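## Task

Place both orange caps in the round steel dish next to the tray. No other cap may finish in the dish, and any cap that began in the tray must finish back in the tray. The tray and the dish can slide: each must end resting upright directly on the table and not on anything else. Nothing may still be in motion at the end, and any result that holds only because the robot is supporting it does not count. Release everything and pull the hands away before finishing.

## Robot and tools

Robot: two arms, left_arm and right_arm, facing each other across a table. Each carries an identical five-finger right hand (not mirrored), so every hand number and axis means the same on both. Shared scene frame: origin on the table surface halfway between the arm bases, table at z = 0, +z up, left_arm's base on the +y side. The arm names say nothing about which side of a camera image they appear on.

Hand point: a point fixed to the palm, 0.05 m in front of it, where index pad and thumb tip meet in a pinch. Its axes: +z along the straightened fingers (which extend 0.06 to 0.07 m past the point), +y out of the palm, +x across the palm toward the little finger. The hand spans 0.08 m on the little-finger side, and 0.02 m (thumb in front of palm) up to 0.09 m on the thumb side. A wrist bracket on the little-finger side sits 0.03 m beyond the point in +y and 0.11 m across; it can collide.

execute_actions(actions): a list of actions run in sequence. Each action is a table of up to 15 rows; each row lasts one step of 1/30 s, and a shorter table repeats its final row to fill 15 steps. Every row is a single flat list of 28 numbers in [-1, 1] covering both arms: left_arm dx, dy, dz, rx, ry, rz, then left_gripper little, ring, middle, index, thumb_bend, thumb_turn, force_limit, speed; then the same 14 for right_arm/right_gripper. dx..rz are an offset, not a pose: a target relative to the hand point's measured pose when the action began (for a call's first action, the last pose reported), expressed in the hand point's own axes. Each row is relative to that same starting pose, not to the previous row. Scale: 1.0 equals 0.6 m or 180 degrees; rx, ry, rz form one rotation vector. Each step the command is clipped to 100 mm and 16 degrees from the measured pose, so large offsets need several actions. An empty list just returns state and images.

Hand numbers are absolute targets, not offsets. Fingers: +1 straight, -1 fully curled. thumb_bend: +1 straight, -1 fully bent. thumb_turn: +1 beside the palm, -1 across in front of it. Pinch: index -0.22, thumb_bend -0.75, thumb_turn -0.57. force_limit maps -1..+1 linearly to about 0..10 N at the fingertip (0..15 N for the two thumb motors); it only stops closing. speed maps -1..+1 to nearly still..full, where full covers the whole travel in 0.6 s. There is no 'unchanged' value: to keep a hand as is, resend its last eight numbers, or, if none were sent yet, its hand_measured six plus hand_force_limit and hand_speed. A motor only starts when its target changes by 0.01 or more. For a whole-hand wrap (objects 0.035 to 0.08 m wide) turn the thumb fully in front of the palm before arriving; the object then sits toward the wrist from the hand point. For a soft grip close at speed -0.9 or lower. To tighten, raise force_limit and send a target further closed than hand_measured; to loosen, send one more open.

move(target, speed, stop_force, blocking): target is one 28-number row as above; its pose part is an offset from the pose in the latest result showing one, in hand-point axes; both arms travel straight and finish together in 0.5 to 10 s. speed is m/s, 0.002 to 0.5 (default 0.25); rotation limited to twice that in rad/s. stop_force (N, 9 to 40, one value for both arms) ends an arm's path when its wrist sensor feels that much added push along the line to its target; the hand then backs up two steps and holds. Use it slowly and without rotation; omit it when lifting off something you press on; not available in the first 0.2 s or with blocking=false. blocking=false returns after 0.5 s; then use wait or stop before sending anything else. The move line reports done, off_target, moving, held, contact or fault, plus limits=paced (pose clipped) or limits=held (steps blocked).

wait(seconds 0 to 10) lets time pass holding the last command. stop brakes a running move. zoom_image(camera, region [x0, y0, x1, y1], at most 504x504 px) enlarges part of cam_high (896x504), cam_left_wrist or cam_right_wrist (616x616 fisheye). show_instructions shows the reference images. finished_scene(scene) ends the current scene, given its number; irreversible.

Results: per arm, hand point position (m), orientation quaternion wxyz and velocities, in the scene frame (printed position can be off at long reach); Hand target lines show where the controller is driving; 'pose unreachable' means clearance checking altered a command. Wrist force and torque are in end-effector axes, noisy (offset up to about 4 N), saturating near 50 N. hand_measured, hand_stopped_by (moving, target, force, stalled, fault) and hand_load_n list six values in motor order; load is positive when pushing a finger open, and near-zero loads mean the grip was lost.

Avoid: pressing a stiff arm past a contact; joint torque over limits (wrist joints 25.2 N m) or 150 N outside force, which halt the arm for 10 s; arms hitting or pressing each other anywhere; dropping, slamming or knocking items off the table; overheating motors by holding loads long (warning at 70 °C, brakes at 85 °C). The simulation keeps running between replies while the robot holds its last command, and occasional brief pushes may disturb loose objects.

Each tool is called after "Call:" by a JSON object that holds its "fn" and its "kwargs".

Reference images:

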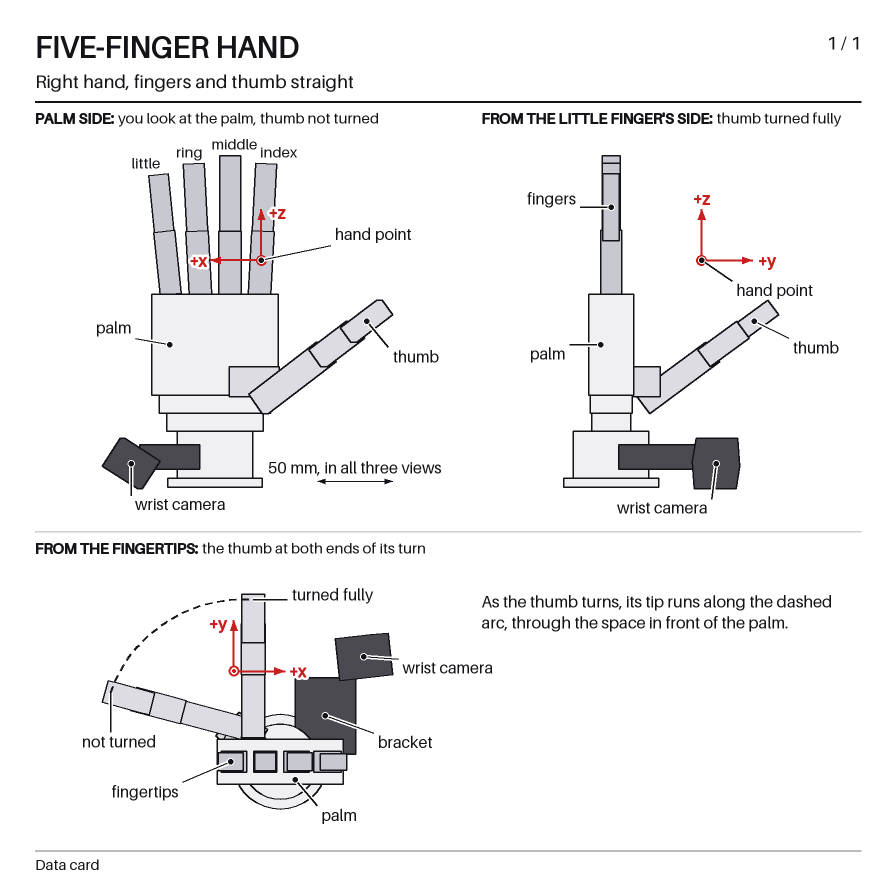

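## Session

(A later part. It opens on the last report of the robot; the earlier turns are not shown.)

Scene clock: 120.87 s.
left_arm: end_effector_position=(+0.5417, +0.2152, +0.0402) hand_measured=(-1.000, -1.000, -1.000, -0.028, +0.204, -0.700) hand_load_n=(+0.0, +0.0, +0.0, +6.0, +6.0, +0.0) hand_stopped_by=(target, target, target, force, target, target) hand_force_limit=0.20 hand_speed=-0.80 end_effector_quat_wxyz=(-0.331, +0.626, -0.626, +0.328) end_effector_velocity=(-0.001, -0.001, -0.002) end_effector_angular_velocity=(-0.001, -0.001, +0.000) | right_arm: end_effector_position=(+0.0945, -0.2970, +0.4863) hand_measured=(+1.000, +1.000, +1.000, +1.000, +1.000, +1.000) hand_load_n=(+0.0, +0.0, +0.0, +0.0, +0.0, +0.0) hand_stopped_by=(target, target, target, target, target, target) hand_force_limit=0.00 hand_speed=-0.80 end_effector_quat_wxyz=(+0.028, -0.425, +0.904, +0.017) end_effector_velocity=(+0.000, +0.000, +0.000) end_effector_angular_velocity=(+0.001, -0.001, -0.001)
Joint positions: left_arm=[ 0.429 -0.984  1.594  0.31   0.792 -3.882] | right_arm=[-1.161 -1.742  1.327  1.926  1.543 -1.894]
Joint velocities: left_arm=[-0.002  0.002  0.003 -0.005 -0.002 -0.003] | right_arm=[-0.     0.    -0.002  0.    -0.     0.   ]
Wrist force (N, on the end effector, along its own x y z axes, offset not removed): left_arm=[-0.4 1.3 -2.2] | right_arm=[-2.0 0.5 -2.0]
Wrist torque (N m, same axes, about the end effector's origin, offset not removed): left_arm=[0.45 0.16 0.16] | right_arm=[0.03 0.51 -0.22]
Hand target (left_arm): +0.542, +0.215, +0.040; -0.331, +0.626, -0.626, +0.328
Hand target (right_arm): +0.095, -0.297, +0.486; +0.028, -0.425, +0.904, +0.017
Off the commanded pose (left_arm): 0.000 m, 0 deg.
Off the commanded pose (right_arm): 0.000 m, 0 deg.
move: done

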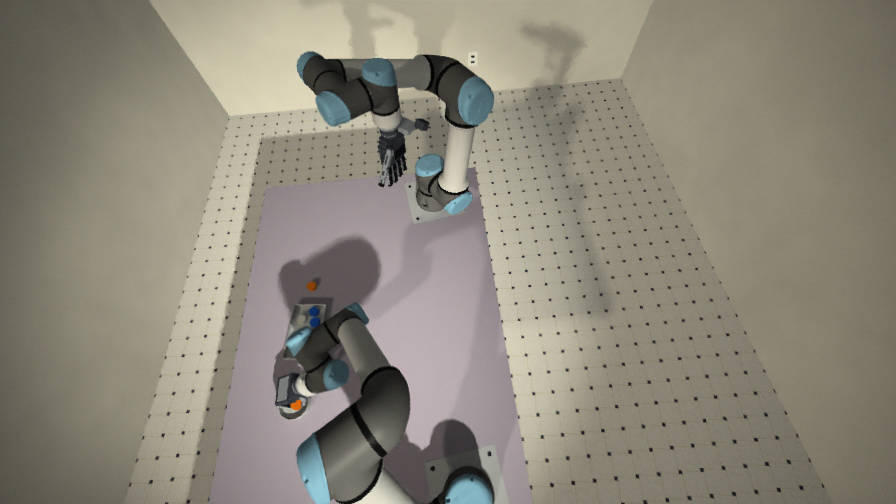

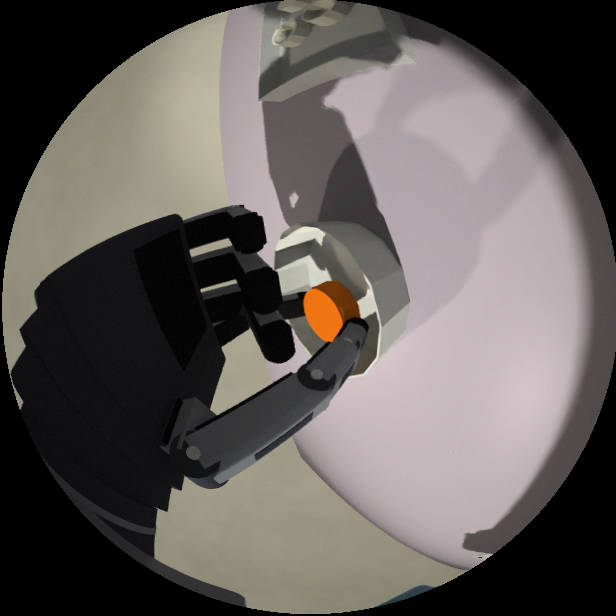

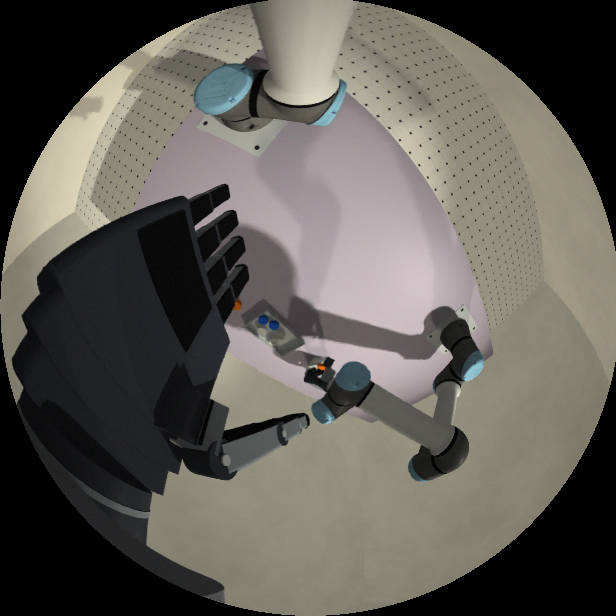

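Call:
{"fn": "move", "kwargs": {"target": [0,0.014,0.0095,0,0,0,-1,-1,-1,-0.45,0.2,-0.7,0.2,-0.8,0,0,0,0,0,0,1,1,1,1,1,1,0,-0.8], "speed": 0.015, "stop_force": 9}}

Call:
{"fn": "move", "kwargs": {"target": [0,0,0,0,0,0,-1,-1,-1,0.12,0.2,-0.7,0.2,-0.6,0,0,0,0,0,0,1,1,1,1,1,1,0,-0.8]}}

Call:
{"fn": "move", "kwargs": {"target": [0,-0.08,-0.06,0,0,0,-1,-1,-1,0.12,0.2,-0.7,0.2,-0.6,0,0,0,0,0,0,1,1,1,1,1,1,0,-0.8], "speed": 0.08}}

Call:
{"fn": "move", "kwargs": {"target": [0.68,0.02,-0.028,0,0.275,0.188,-1,-1,-1,0.2,0.2,-0.7,0.2,-0.6,0,0,0,0,0,0,1,1,1,1,1,1,0,-0.8]}}

Scene clock: 134.07 s.
left_arm: end_effector_position=(+0.5416, +0.2152, +0.0303) hand_measured=(-1.000, -1.000, -1.000, -0.028, +0.204, -0.700) hand_load_n=(+0.0, +0.0, +0.0, +6.0, +6.0, +0.0) hand_stopped_by=(target, target, target, force, target, target) hand_force_limit=0.20 hand_speed=-0.80 end_effector_quat_wxyz=(-0.331, +0.626, -0.626, +0.328) end_effector_velocity=(+0.000, +0.000, -0.003) end_effector_angular_velocity=(+0.000, +0.000, +0.001) | right_arm: end_effector_position=(+0.0945, -0.2970, +0.4863) hand_measured=(+1.000, +1.000, +1.000, +1.000, +1.000, +1.000) hand_load_n=(+0.0, +0.0, +0.0, +0.0, +0.0, +0.0) hand_stopped_by=(target, target, target, target, target, target) hand_force_limit=0.00 hand_speed=-0.80 end_effector_quat_wxyz=(+0.028, -0.425, +0.904, +0.017) end_effector_velocity=(-0.000, -0.000, +0.000) end_effector_angular_velocity=(-0.000, +0.001, -0.000)
Joint positions: left_arm=[ 0.429 -0.971  1.602  0.289  0.792 -3.883] | right_arm=[-1.161 -1.742  1.327  1.926  1.543 -1.894]
Joint velocities: left_arm=[ 0.001  0.004  0.001 -0.004 -0.    -0.001] | right_arm=[-0.     0.    -0.001  0.001 -0.     0.   ]
Wrist force (N, on the end effector, along its own x y z axes, offset not removed): left_arm=[0.8 -0.5 -1.8] | right_arm=[3.9 -0.3 0.1]
Wrist torque (N m, same axes, about the end effector's origin, offset not removed): left_arm=[0.28 0.00 0.20] | right_arm=[0.17 -0.41 0.17]
Hand target (left_arm): +0.542, +0.215, +0.030; -0.331, +0.626, -0.626, +0.328
Hand target (right_arm): +0.095, -0.297, +0.486; +0.028, -0.425, +0.904, +0.017
Off the commanded pose (left_arm): 0.000 m, 0 deg.
Off the commanded pose (right_arm): 0.000 m, 0 deg.
move: done

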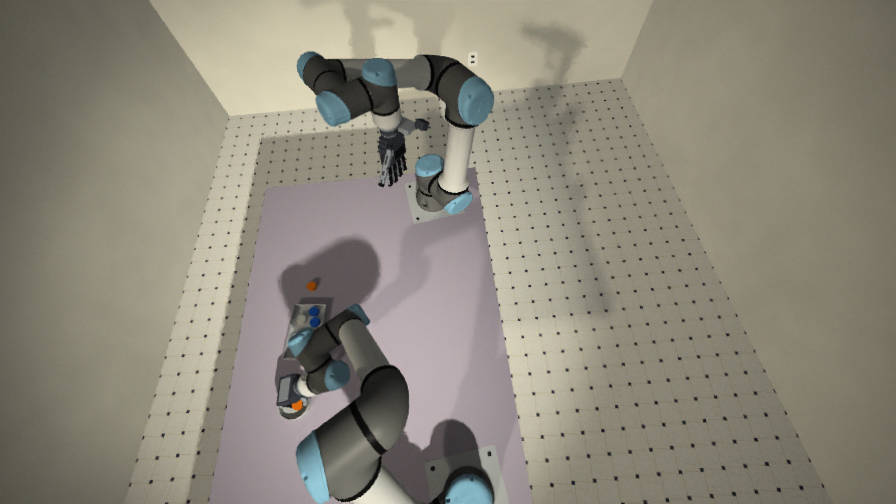

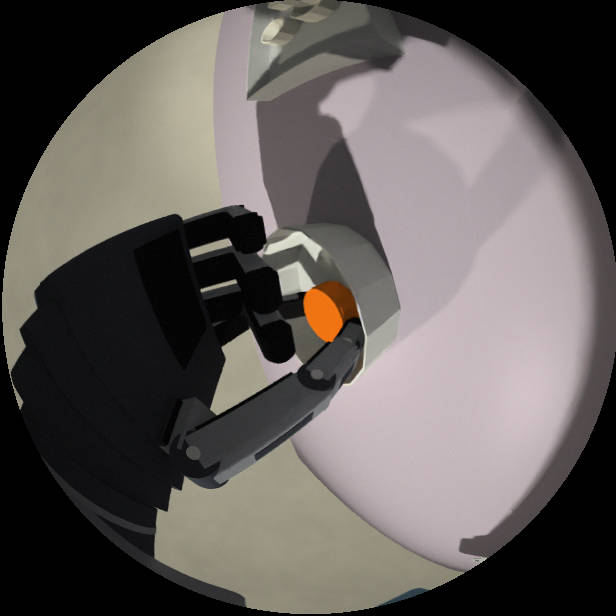

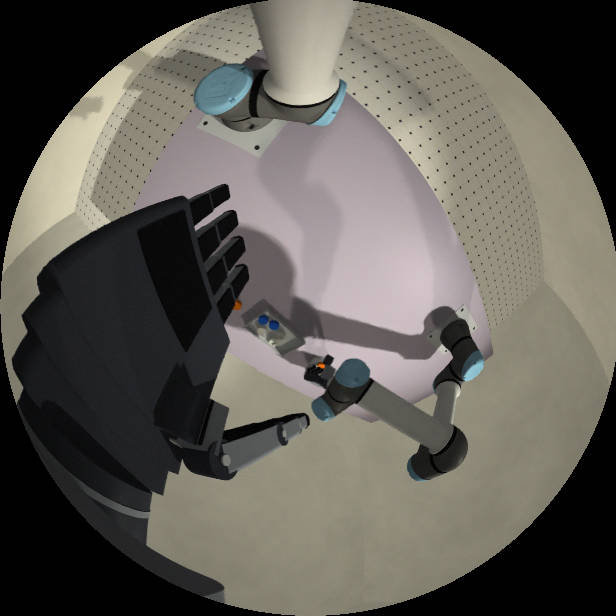

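Scene clock: 134.57 s.
left_arm: end_effector_position=(+0.5416, +0.2152, +0.0303) hand_measured=(-1.000, -1.000, -1.000, +0.120, +0.200, -0.700) hand_load_n=(+0.0, +0.0, +0.0, +0.0, +0.0, +0.0) hand_stopped_by=(target, target, target, target, target, target) hand_force_limit=0.20 hand_speed=-0.60 end_effector_quat_wxyz=(-0.331, +0.626, -0.626, +0.328) end_effector_velocity=(+0.000, +0.000, +0.000) end_effector_angular_velocity=(+0.001, -0.000, +0.001) | right_arm: end_effector_position=(+0.0945, -0.2970, +0.4863) hand_measured=(+1.000, +1.000, +1.000, +1.000, +1.000, +1.000) hand_load_n=(+0.0, +0.0, +0.0, +0.0, +0.0, +0.0) hand_stopped_by=(target, target, target, target, target, target) hand_force_limit=0.00 hand_speed=-0.80 end_effector_quat_wxyz=(+0.028, -0.425, +0.904, +0.017) end_effector_velocity=(-0.000, -0.000, +0.000) end_effector_angular_velocity=(-0.000, +0.000, +0.000)
Joint positions: left_arm=[ 0.429 -0.971  1.602  0.289  0.792 -3.883] | right_arm=[-1.161 -1.742  1.327  1.926  1.543 -1.894]
Joint velocities: left_arm=[ 0.     0.    -0.     0.001 -0.001 -0.   ] | right_arm=[ 0.     0.    -0.     0.001 -0.    -0.   ]
Wrist force (N, on the end effector, along its own x y z axes, offset not removed): left_arm=[0.2 -0.3 -2.9] | right_arm=[-0.4 0.7 -4.1]
Wrist torque (N m, same axes, about the end effector's origin, offset not removed): left_arm=[0.35 0.14 0.08] | right_arm=[0.47 0.45 0.01]
Hand target (left_arm): +0.542, +0.215, +0.030; -0.331, +0.626, -0.626, +0.328
Hand target (right_arm): +0.095, -0.297, +0.486; +0.028, -0.425, +0.904, +0.017
Off the commanded pose (left_arm): 0.000 m, 0 deg.
Off the commanded pose (right_arm): 0.000 m, 0 deg.
move: done

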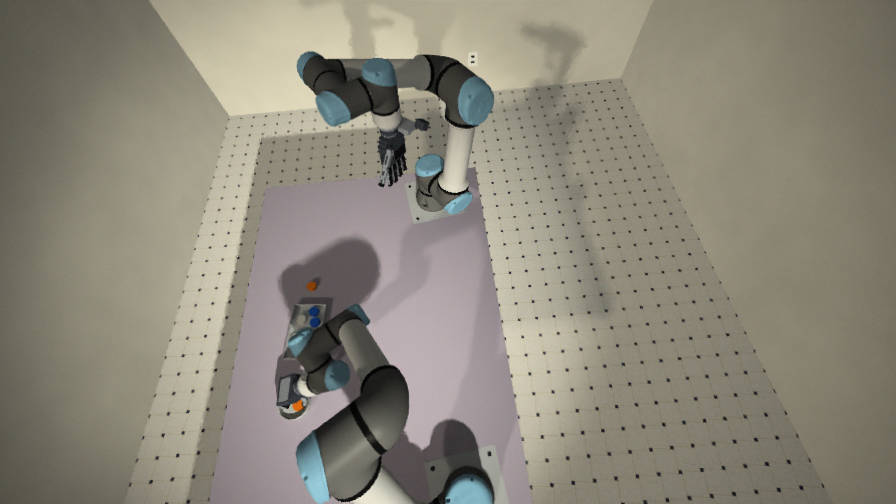

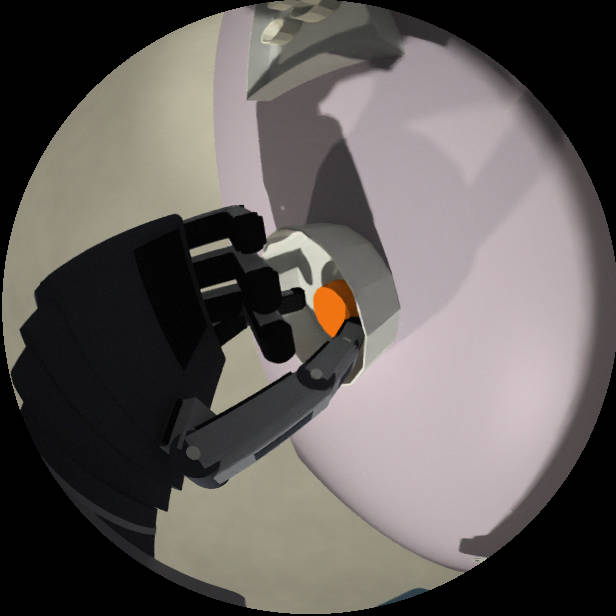

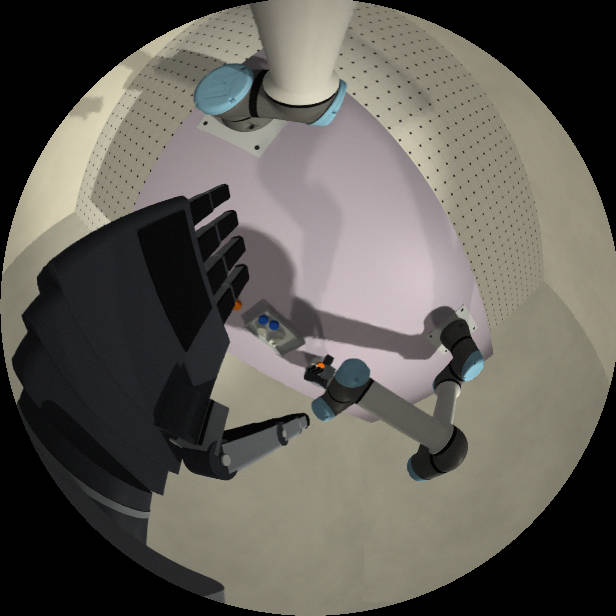

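Scene clock: 135.80 s.
left_arm: end_effector_position=(+0.5390, +0.2151, +0.0900) hand_measured=(-1.000, -1.000, -1.000, +0.120, +0.200, -0.700) hand_load_n=(+0.0, +0.0, +0.0, +0.0, +0.0, +0.0) hand_stopped_by=(target, target, target, target, target, target) hand_force_limit=0.20 hand_speed=-0.60 end_effector_quat_wxyz=(-0.331, +0.626, -0.626, +0.328) end_effector_velocity=(+0.000, +0.001, +0.002) end_effector_angular_velocity=(+0.001, +0.000, +0.002) | right_arm: end_effector_position=(+0.0945, -0.2970, +0.4863) hand_measured=(+1.000, +1.000, +1.000, +1.000, +1.000, +1.000) hand_load_n=(+0.0, +0.0, +0.0, +0.0, +0.0, +0.0) hand_stopped_by=(target, target, target, target, target, target) hand_force_limit=0.00 hand_speed=-0.80 end_effector_quat_wxyz=(+0.028, -0.425, +0.904, +0.017) end_effector_velocity=(+0.000, +0.000, +0.000) end_effector_angular_velocity=(+0.000, -0.000, -0.000)
Joint positions: left_arm=[ 0.425 -1.049  1.554  0.419  0.789 -3.888] | right_arm=[-1.161 -1.742  1.327  1.926  1.543 -1.894]
Joint velocities: left_arm=[ 0.001 -0.001 -0.003  0.006 -0.001 -0.001] | right_arm=[-0.    -0.    -0.001  0.    -0.     0.   ]
Wrist force (N, on the end effector, along its own x y z axes, offset not removed): left_arm=[-0.6 1.2 -1.2] | right_arm=[-1.2 -0.3 -2.3]
Wrist torque (N m, same axes, about the end effector's origin, offset not removed): left_arm=[0.48 0.22 0.18] | right_arm=[0.09 0.60 -0.15]
Hand target (left_arm): +0.539, +0.215, +0.090; -0.331, +0.626, -0.626, +0.328
Hand target (right_arm): +0.095, -0.297, +0.486; +0.028, -0.425, +0.904, +0.017
Off the commanded pose (left_arm): 0.000 m, 0 deg.
Off the commanded pose (right_arm): 0.000 m, 0 deg.
move: done

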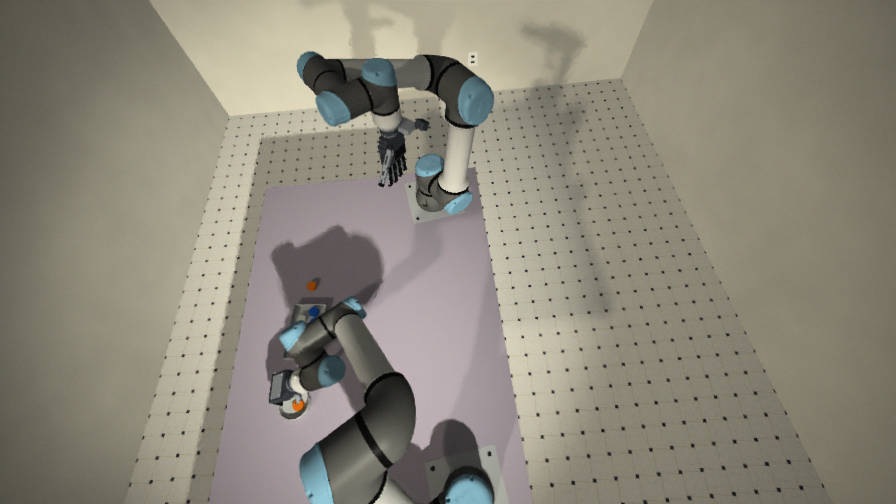

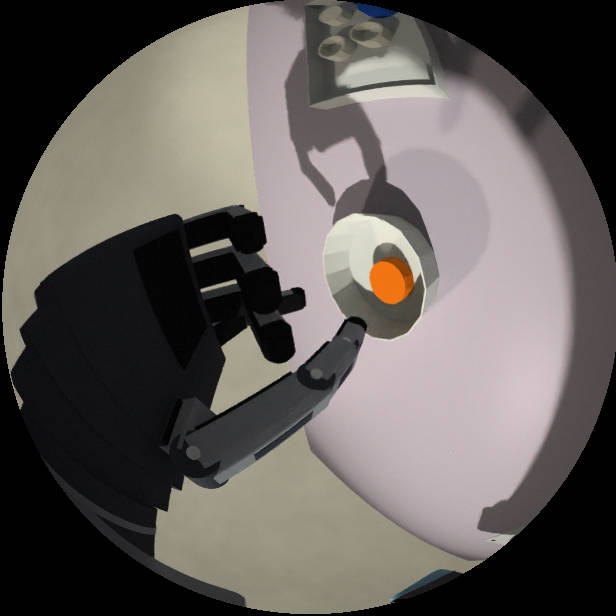

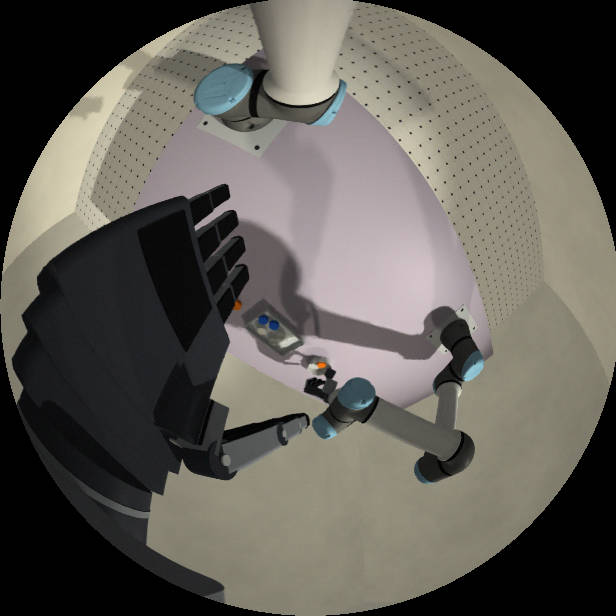

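Scene clock: 138.57 s.
left_arm: end_effector_position=(+0.5194, -0.1926, +0.0884) hand_measured=(-1.000, -1.000, -1.000, +0.200, +0.200, -0.700) hand_load_n=(+0.0, +0.0, +0.0, +0.0, +0.0, +0.0) hand_stopped_by=(target, target, target, target, target, target) hand_force_limit=0.20 hand_speed=-0.60 end_effector_quat_wxyz=(-0.121, +0.230, -0.855, +0.449) end_effector_velocity=(+0.003, -0.001, +0.000) end_effector_angular_velocity=(+0.008, +0.004, -0.000) | right_arm: end_effector_position=(+0.0945, -0.2970, +0.4863) hand_measured=(+1.000, +1.000, +1.000, +1.000, +1.000, +1.000) hand_load_n=(+0.0, +0.0, +0.0, +0.0, +0.0, +0.0) hand_stopped_by=(target, target, target, target, target, target) hand_force_limit=0.00 hand_speed=-0.80 end_effector_quat_wxyz=(+0.028, -0.425, +0.904, +0.017) end_effector_velocity=(-0.000, -0.000, +0.000) end_effector_angular_velocity=(-0.000, +0.000, +0.000)
Joint positions: left_arm=[ 0.291 -0.574  0.655  0.525  1.48  -3.204] | right_arm=[-1.161 -1.742  1.327  1.926  1.543 -1.894]
Joint velocities: left_arm=[ 0.003  0.019 -0.04   0.029  0.003  0.002] | right_arm=[ 0. -0. -0.  0. -0. -0.]
Wrist force (N, on the end effector, along its own x y z axes, offset not removed): left_arm=[1.2 -0.1 -1.4] | right_arm=[2.9 3.2 -0.5]
Wrist torque (N m, same axes, about the end effector's origin, offset not removed): left_arm=[0.31 -0.07 0.08] | right_arm=[0.41 -0.26 0.28]
Hand target (left_arm): +0.519, -0.193, +0.088; +0.121, -0.230, +0.855, -0.449
Hand target (right_arm): +0.095, -0.297, +0.486; +0.028, -0.425, +0.904, +0.017
Off the commanded pose (left_arm): 0.001 m, 0 deg.
Off the commanded pose (right_arm): 0.000 m, 0 deg.
move: done

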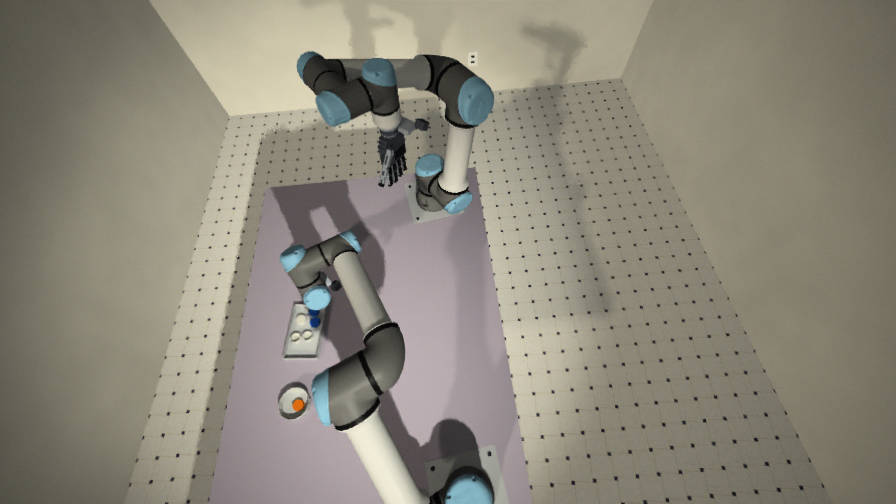

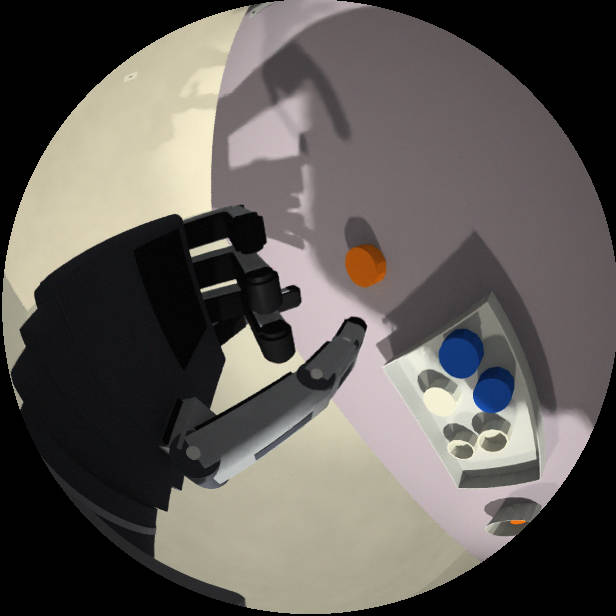

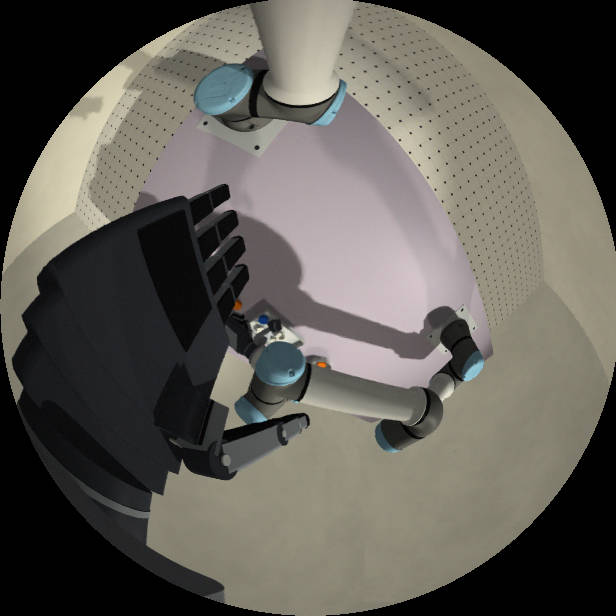

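Call:
{"fn": "move", "kwargs": {"target": [0.006,0.0425,0.0795,0,0,0,-1,-1,-1,0.2,0.2,-0.7,0.2,-0.6,0,0,0,0,0,0,1,1,1,1,1,1,0,-0.8], "speed": 0.05}}

Scene clock: 144.60 s.
left_arm: end_effector_position=(+0.5287, -0.2157, +0.0406) hand_measured=(-1.000, -1.000, -1.000, +0.200, +0.200, -0.700) hand_load_n=(+0.0, +0.0, +0.0, +0.0, +0.0, +0.0) hand_stopped_by=(target, target, target, target, target, target) hand_force_limit=0.20 hand_speed=-0.60 end_effector_quat_wxyz=(-0.121, +0.230, -0.855, +0.449) end_effector_velocity=(-0.001, -0.002, -0.000) end_effector_angular_velocity=(-0.001, +0.000, -0.002) | right_arm: end_effector_position=(+0.0945, -0.2970, +0.4863) hand_measured=(+1.000, +1.000, +1.000, +1.000, +1.000, +1.000) hand_load_n=(+0.0, +0.0, +0.0, +0.0, +0.0, +0.0) hand_stopped_by=(target, target, target, target, target, target) hand_force_limit=0.00 hand_speed=-0.80 end_effector_quat_wxyz=(+0.028, -0.425, +0.904, +0.017) end_effector_velocity=(-0.000, -0.000, -0.000) end_effector_angular_velocity=(-0.000, +0.001, -0.000)
Joint positions: left_arm=[ 0.29  -0.454  0.543  0.516  1.479 -3.204] | right_arm=[-1.161 -1.742  1.327  1.926  1.543 -1.894]
Joint velocities: left_arm=[-0.001  0.005 -0.009  0.003  0.001 -0.   ] | right_arm=[-0.    -0.     0.     0.001 -0.     0.   ]
Wrist force (N, on the end effector, along its own x y z axes, offset not removed): left_arm=[-0.4 0.4 -1.9] | right_arm=[2.8 0.4 -3.8]
Wrist torque (N m, same axes, about the end effector's origin, offset not removed): left_arm=[0.35 0.16 0.15] | right_arm=[0.53 -0.13 0.24]
Hand target (left_arm): +0.529, -0.216, +0.040; +0.121, -0.230, +0.855, -0.449
Hand target (right_arm): +0.095, -0.297, +0.486; +0.028, -0.425, +0.904, +0.017
Off the commanded pose (left_arm): 0.000 m, 0 deg.
Off the commanded pose (right_arm): 0.000 m, 0 deg.
move: done

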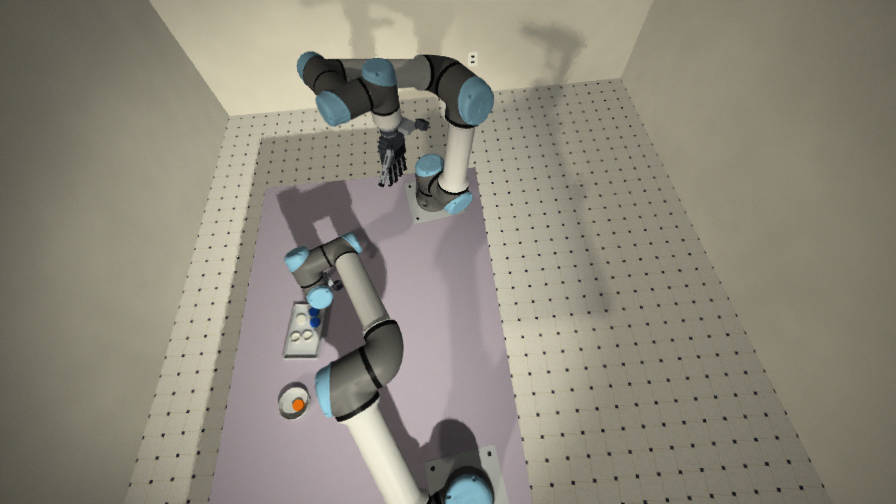

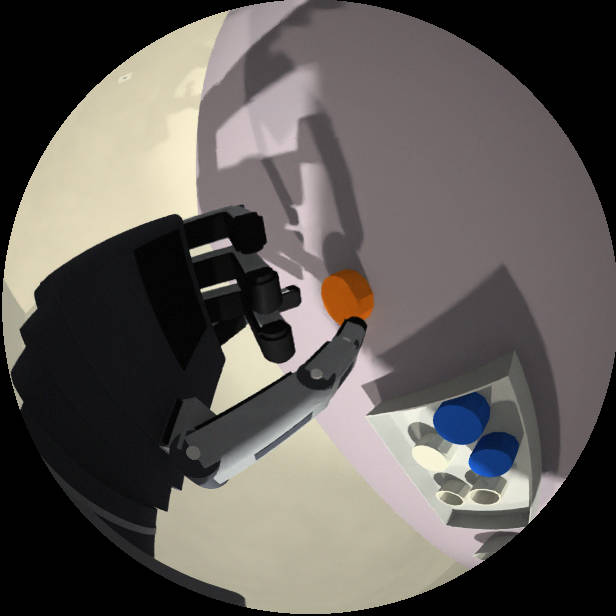

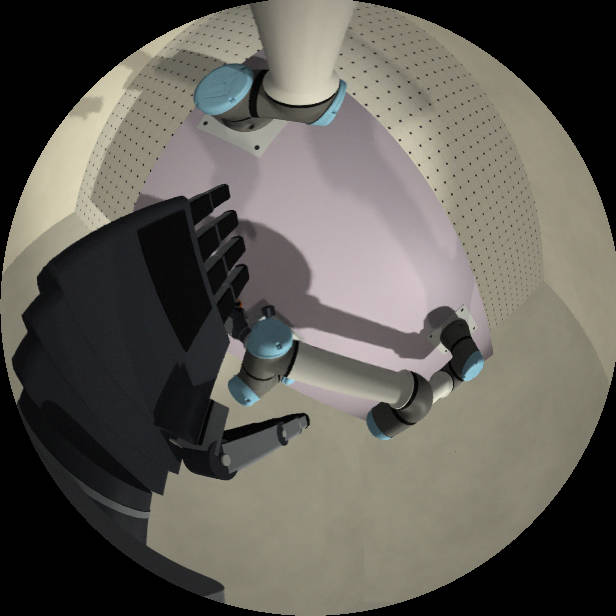

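Call:
{"fn": "move", "kwargs": {"target": [0.003,0.029,0.015,0,0,0,-1,-1,-1,0.2,0.2,-0.7,0.2,-0.6,0,0,0,0,0,0,1,1,1,1,1,1,0,-0.8], "speed": 0.012, "stop_force": 9}}

Call:
{"fn": "move", "kwargs": {"target": [0,0,0,0,0,0,-1,-1,-1,-0.45,0.2,-0.7,0.2,-0.8,0,0,0,0,0,0,1,1,1,1,1,1,0,-0.8]}}

Scene clock: 151.30 s.
left_arm: end_effector_position=(+0.5260, -0.2146, +0.0214) hand_measured=(-1.000, -1.000, -1.000, +0.200, +0.200, -0.700) hand_load_n=(+0.0, +0.0, +0.0, +0.0, +0.0, +0.0) hand_stopped_by=(target, target, target, target, target, target) hand_force_limit=0.20 hand_speed=-0.60 end_effector_quat_wxyz=(-0.121, +0.230, -0.855, +0.449) end_effector_velocity=(-0.001, -0.001, -0.003) end_effector_angular_velocity=(-0.001, +0.000, -0.000) | right_arm: end_effector_position=(+0.0945, -0.2970, +0.4863) hand_measured=(+1.000, +1.000, +1.000, +1.000, +1.000, +1.000) hand_load_n=(+0.0, +0.0, +0.0, +0.0, +0.0, +0.0) hand_stopped_by=(target, target, target, target, target, target) hand_force_limit=0.00 hand_speed=-0.80 end_effector_quat_wxyz=(+0.028, -0.425, +0.904, +0.017) end_effector_velocity=(+0.000, -0.000, -0.000) end_effector_angular_velocity=(-0.000, +0.000, -0.000)
Joint positions: left_arm=[ 0.287 -0.455  0.595  0.466  1.477 -3.206] | right_arm=[-1.161 -1.742  1.327  1.926  1.543 -1.894]
Joint velocities: left_arm=[-0.002  0.     0.006 -0.007 -0.001 -0.001] | right_arm=[-0. -0.  0. -0. -0. -0.]
Wrist force (N, on the end effector, along its own x y z axes, offset not removed): left_arm=[-0.6 -1.1 -3.6] | right_arm=[-2.3 2.0 0.4]
Wrist torque (N m, same axes, about the end effector's origin, offset not removed): left_arm=[0.27 0.26 0.04] | right_arm=[0.48 0.57 -0.15]
Hand target (left_arm): +0.526, -0.215, +0.021; +0.121, -0.230, +0.855, -0.449
Hand target (right_arm): +0.095, -0.297, +0.486; +0.028, -0.425, +0.904, +0.017
Off the commanded pose (left_arm): 0.000 m, 0 deg.
Off the commanded pose (right_arm): 0.000 m, 0 deg.
move: done

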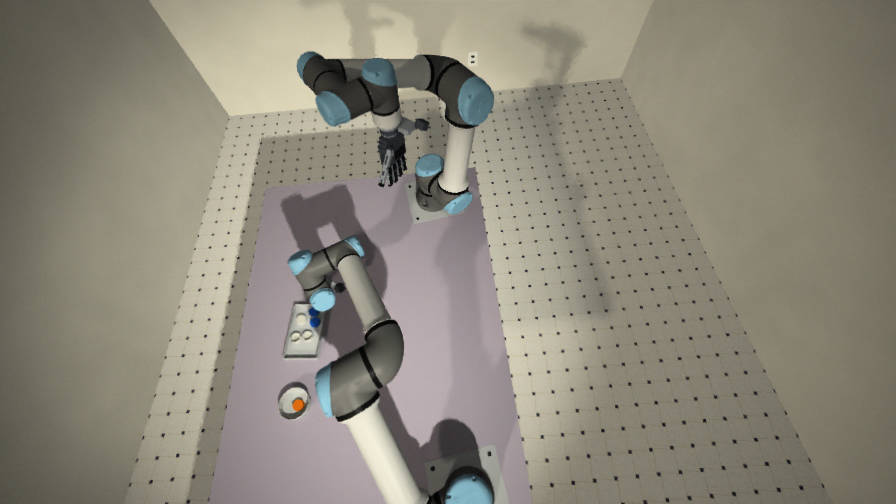

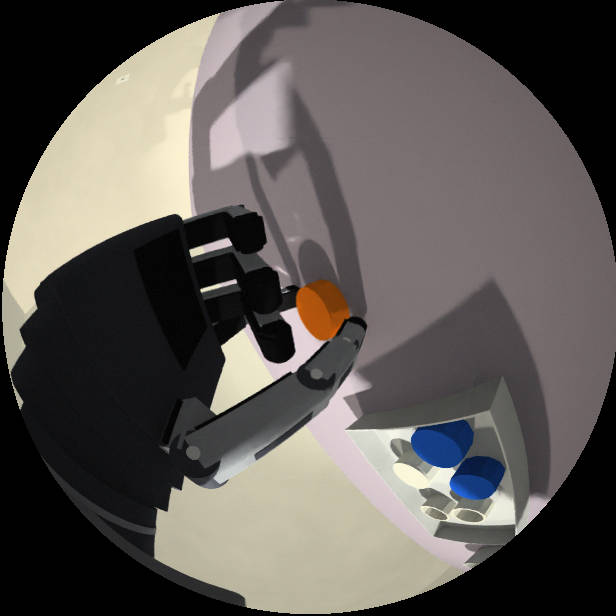

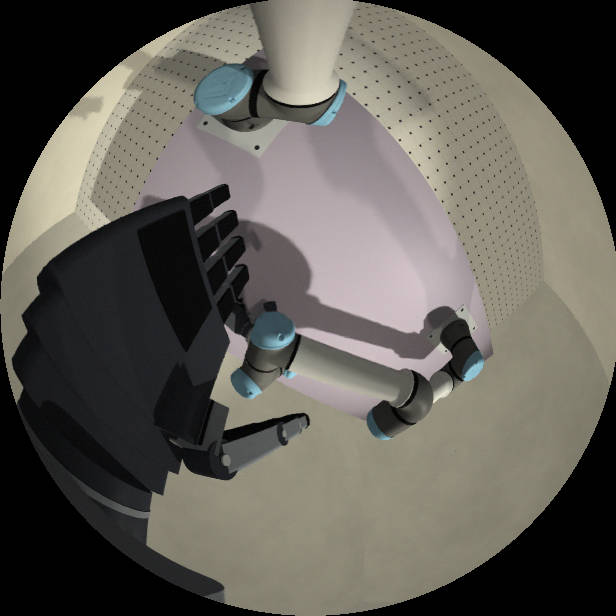

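Scene clock: 152.27 s.
left_arm: end_effector_position=(+0.5260, -0.2146, +0.0214) hand_measured=(-1.000, -1.000, -1.000, -0.030, +0.204, -0.700) hand_load_n=(+0.0, +0.0, +0.0, +7.5, +6.5, +0.0) hand_stopped_by=(target, target, target, force, target, target) hand_force_limit=0.20 hand_speed=-0.80 end_effector_quat_wxyz=(-0.121, +0.230, -0.855, +0.449) end_effector_velocity=(-0.001, +0.000, -0.001) end_effector_angular_velocity=(+0.001, +0.000, -0.000) | right_arm: end_effector_position=(+0.0945, -0.2970, +0.4863) hand_measured=(+1.000, +1.000, +1.000, +1.000, +1.000, +1.000) hand_load_n=(+0.0, +0.0, +0.0, +0.0, +0.0, +0.0) hand_stopped_by=(target, target, target, target, target, target) hand_force_limit=0.00 hand_speed=-0.80 end_effector_quat_wxyz=(+0.028, -0.425, +0.904, +0.017) end_effector_velocity=(-0.000, -0.000, +0.000) end_effector_angular_velocity=(-0.000, +0.001, -0.000)
Joint positions: left_arm=[ 0.287 -0.455  0.595  0.466  1.477 -3.206] | right_arm=[-1.161 -1.742  1.327  1.926  1.543 -1.894]
Joint velocities: left_arm=[-0.001  0.001  0.001  0.    -0.001 -0.   ] | right_arm=[ 0.     0.    -0.     0.001 -0.     0.   ]
Wrist force (N, on the end effector, along its own x y z axes, offset not removed): left_arm=[0.6 -2.1 -3.3] | right_arm=[-1.1 0.7 0.4]
Wrist torque (N m, same axes, about the end effector's origin, offset not removed): left_arm=[0.34 0.10 0.03] | right_arm=[0.08 0.38 0.11]
Hand target (left_arm): +0.526, -0.215, +0.021; +0.121, -0.230, +0.855, -0.449
Hand target (right_arm): +0.095, -0.297, +0.486; +0.028, -0.425, +0.904, +0.017
Off the commanded pose (left_arm): 0.000 m, 0 deg.
Off the commanded pose (right_arm): 0.000 m, 0 deg.
move: done

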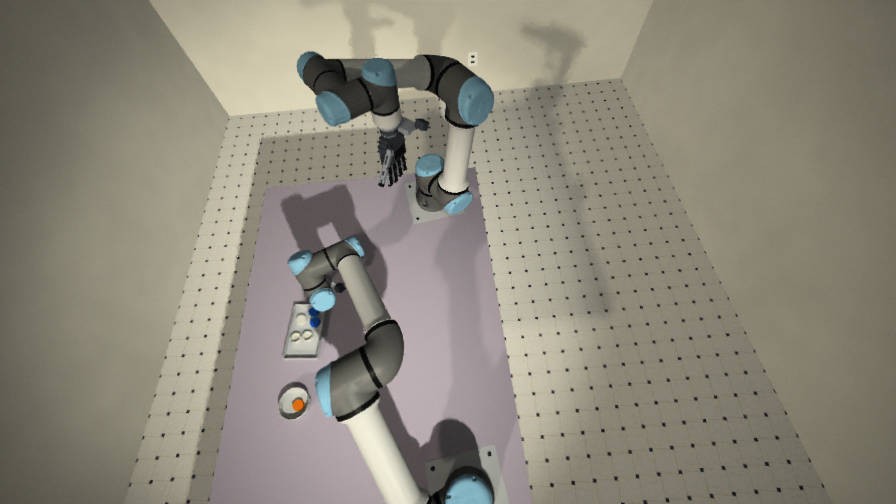

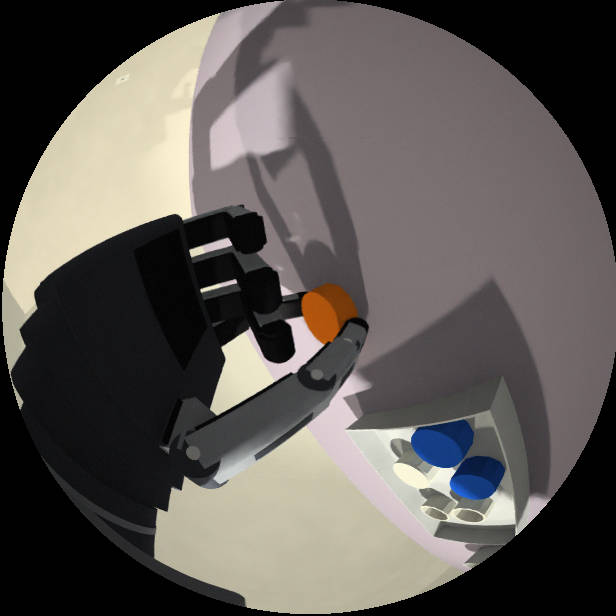

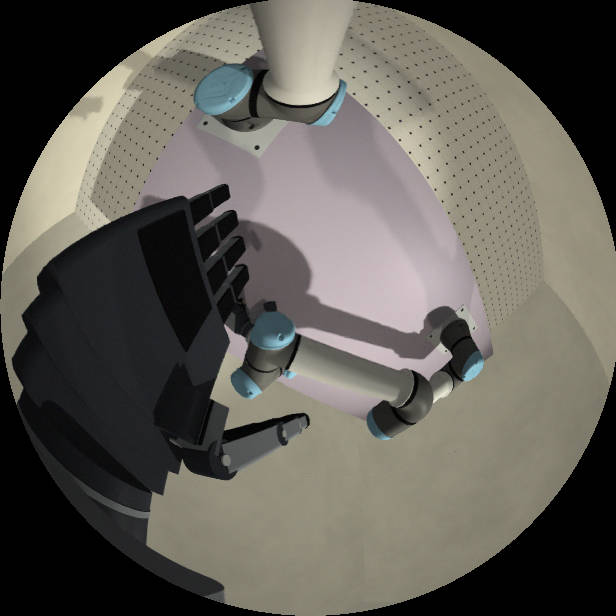

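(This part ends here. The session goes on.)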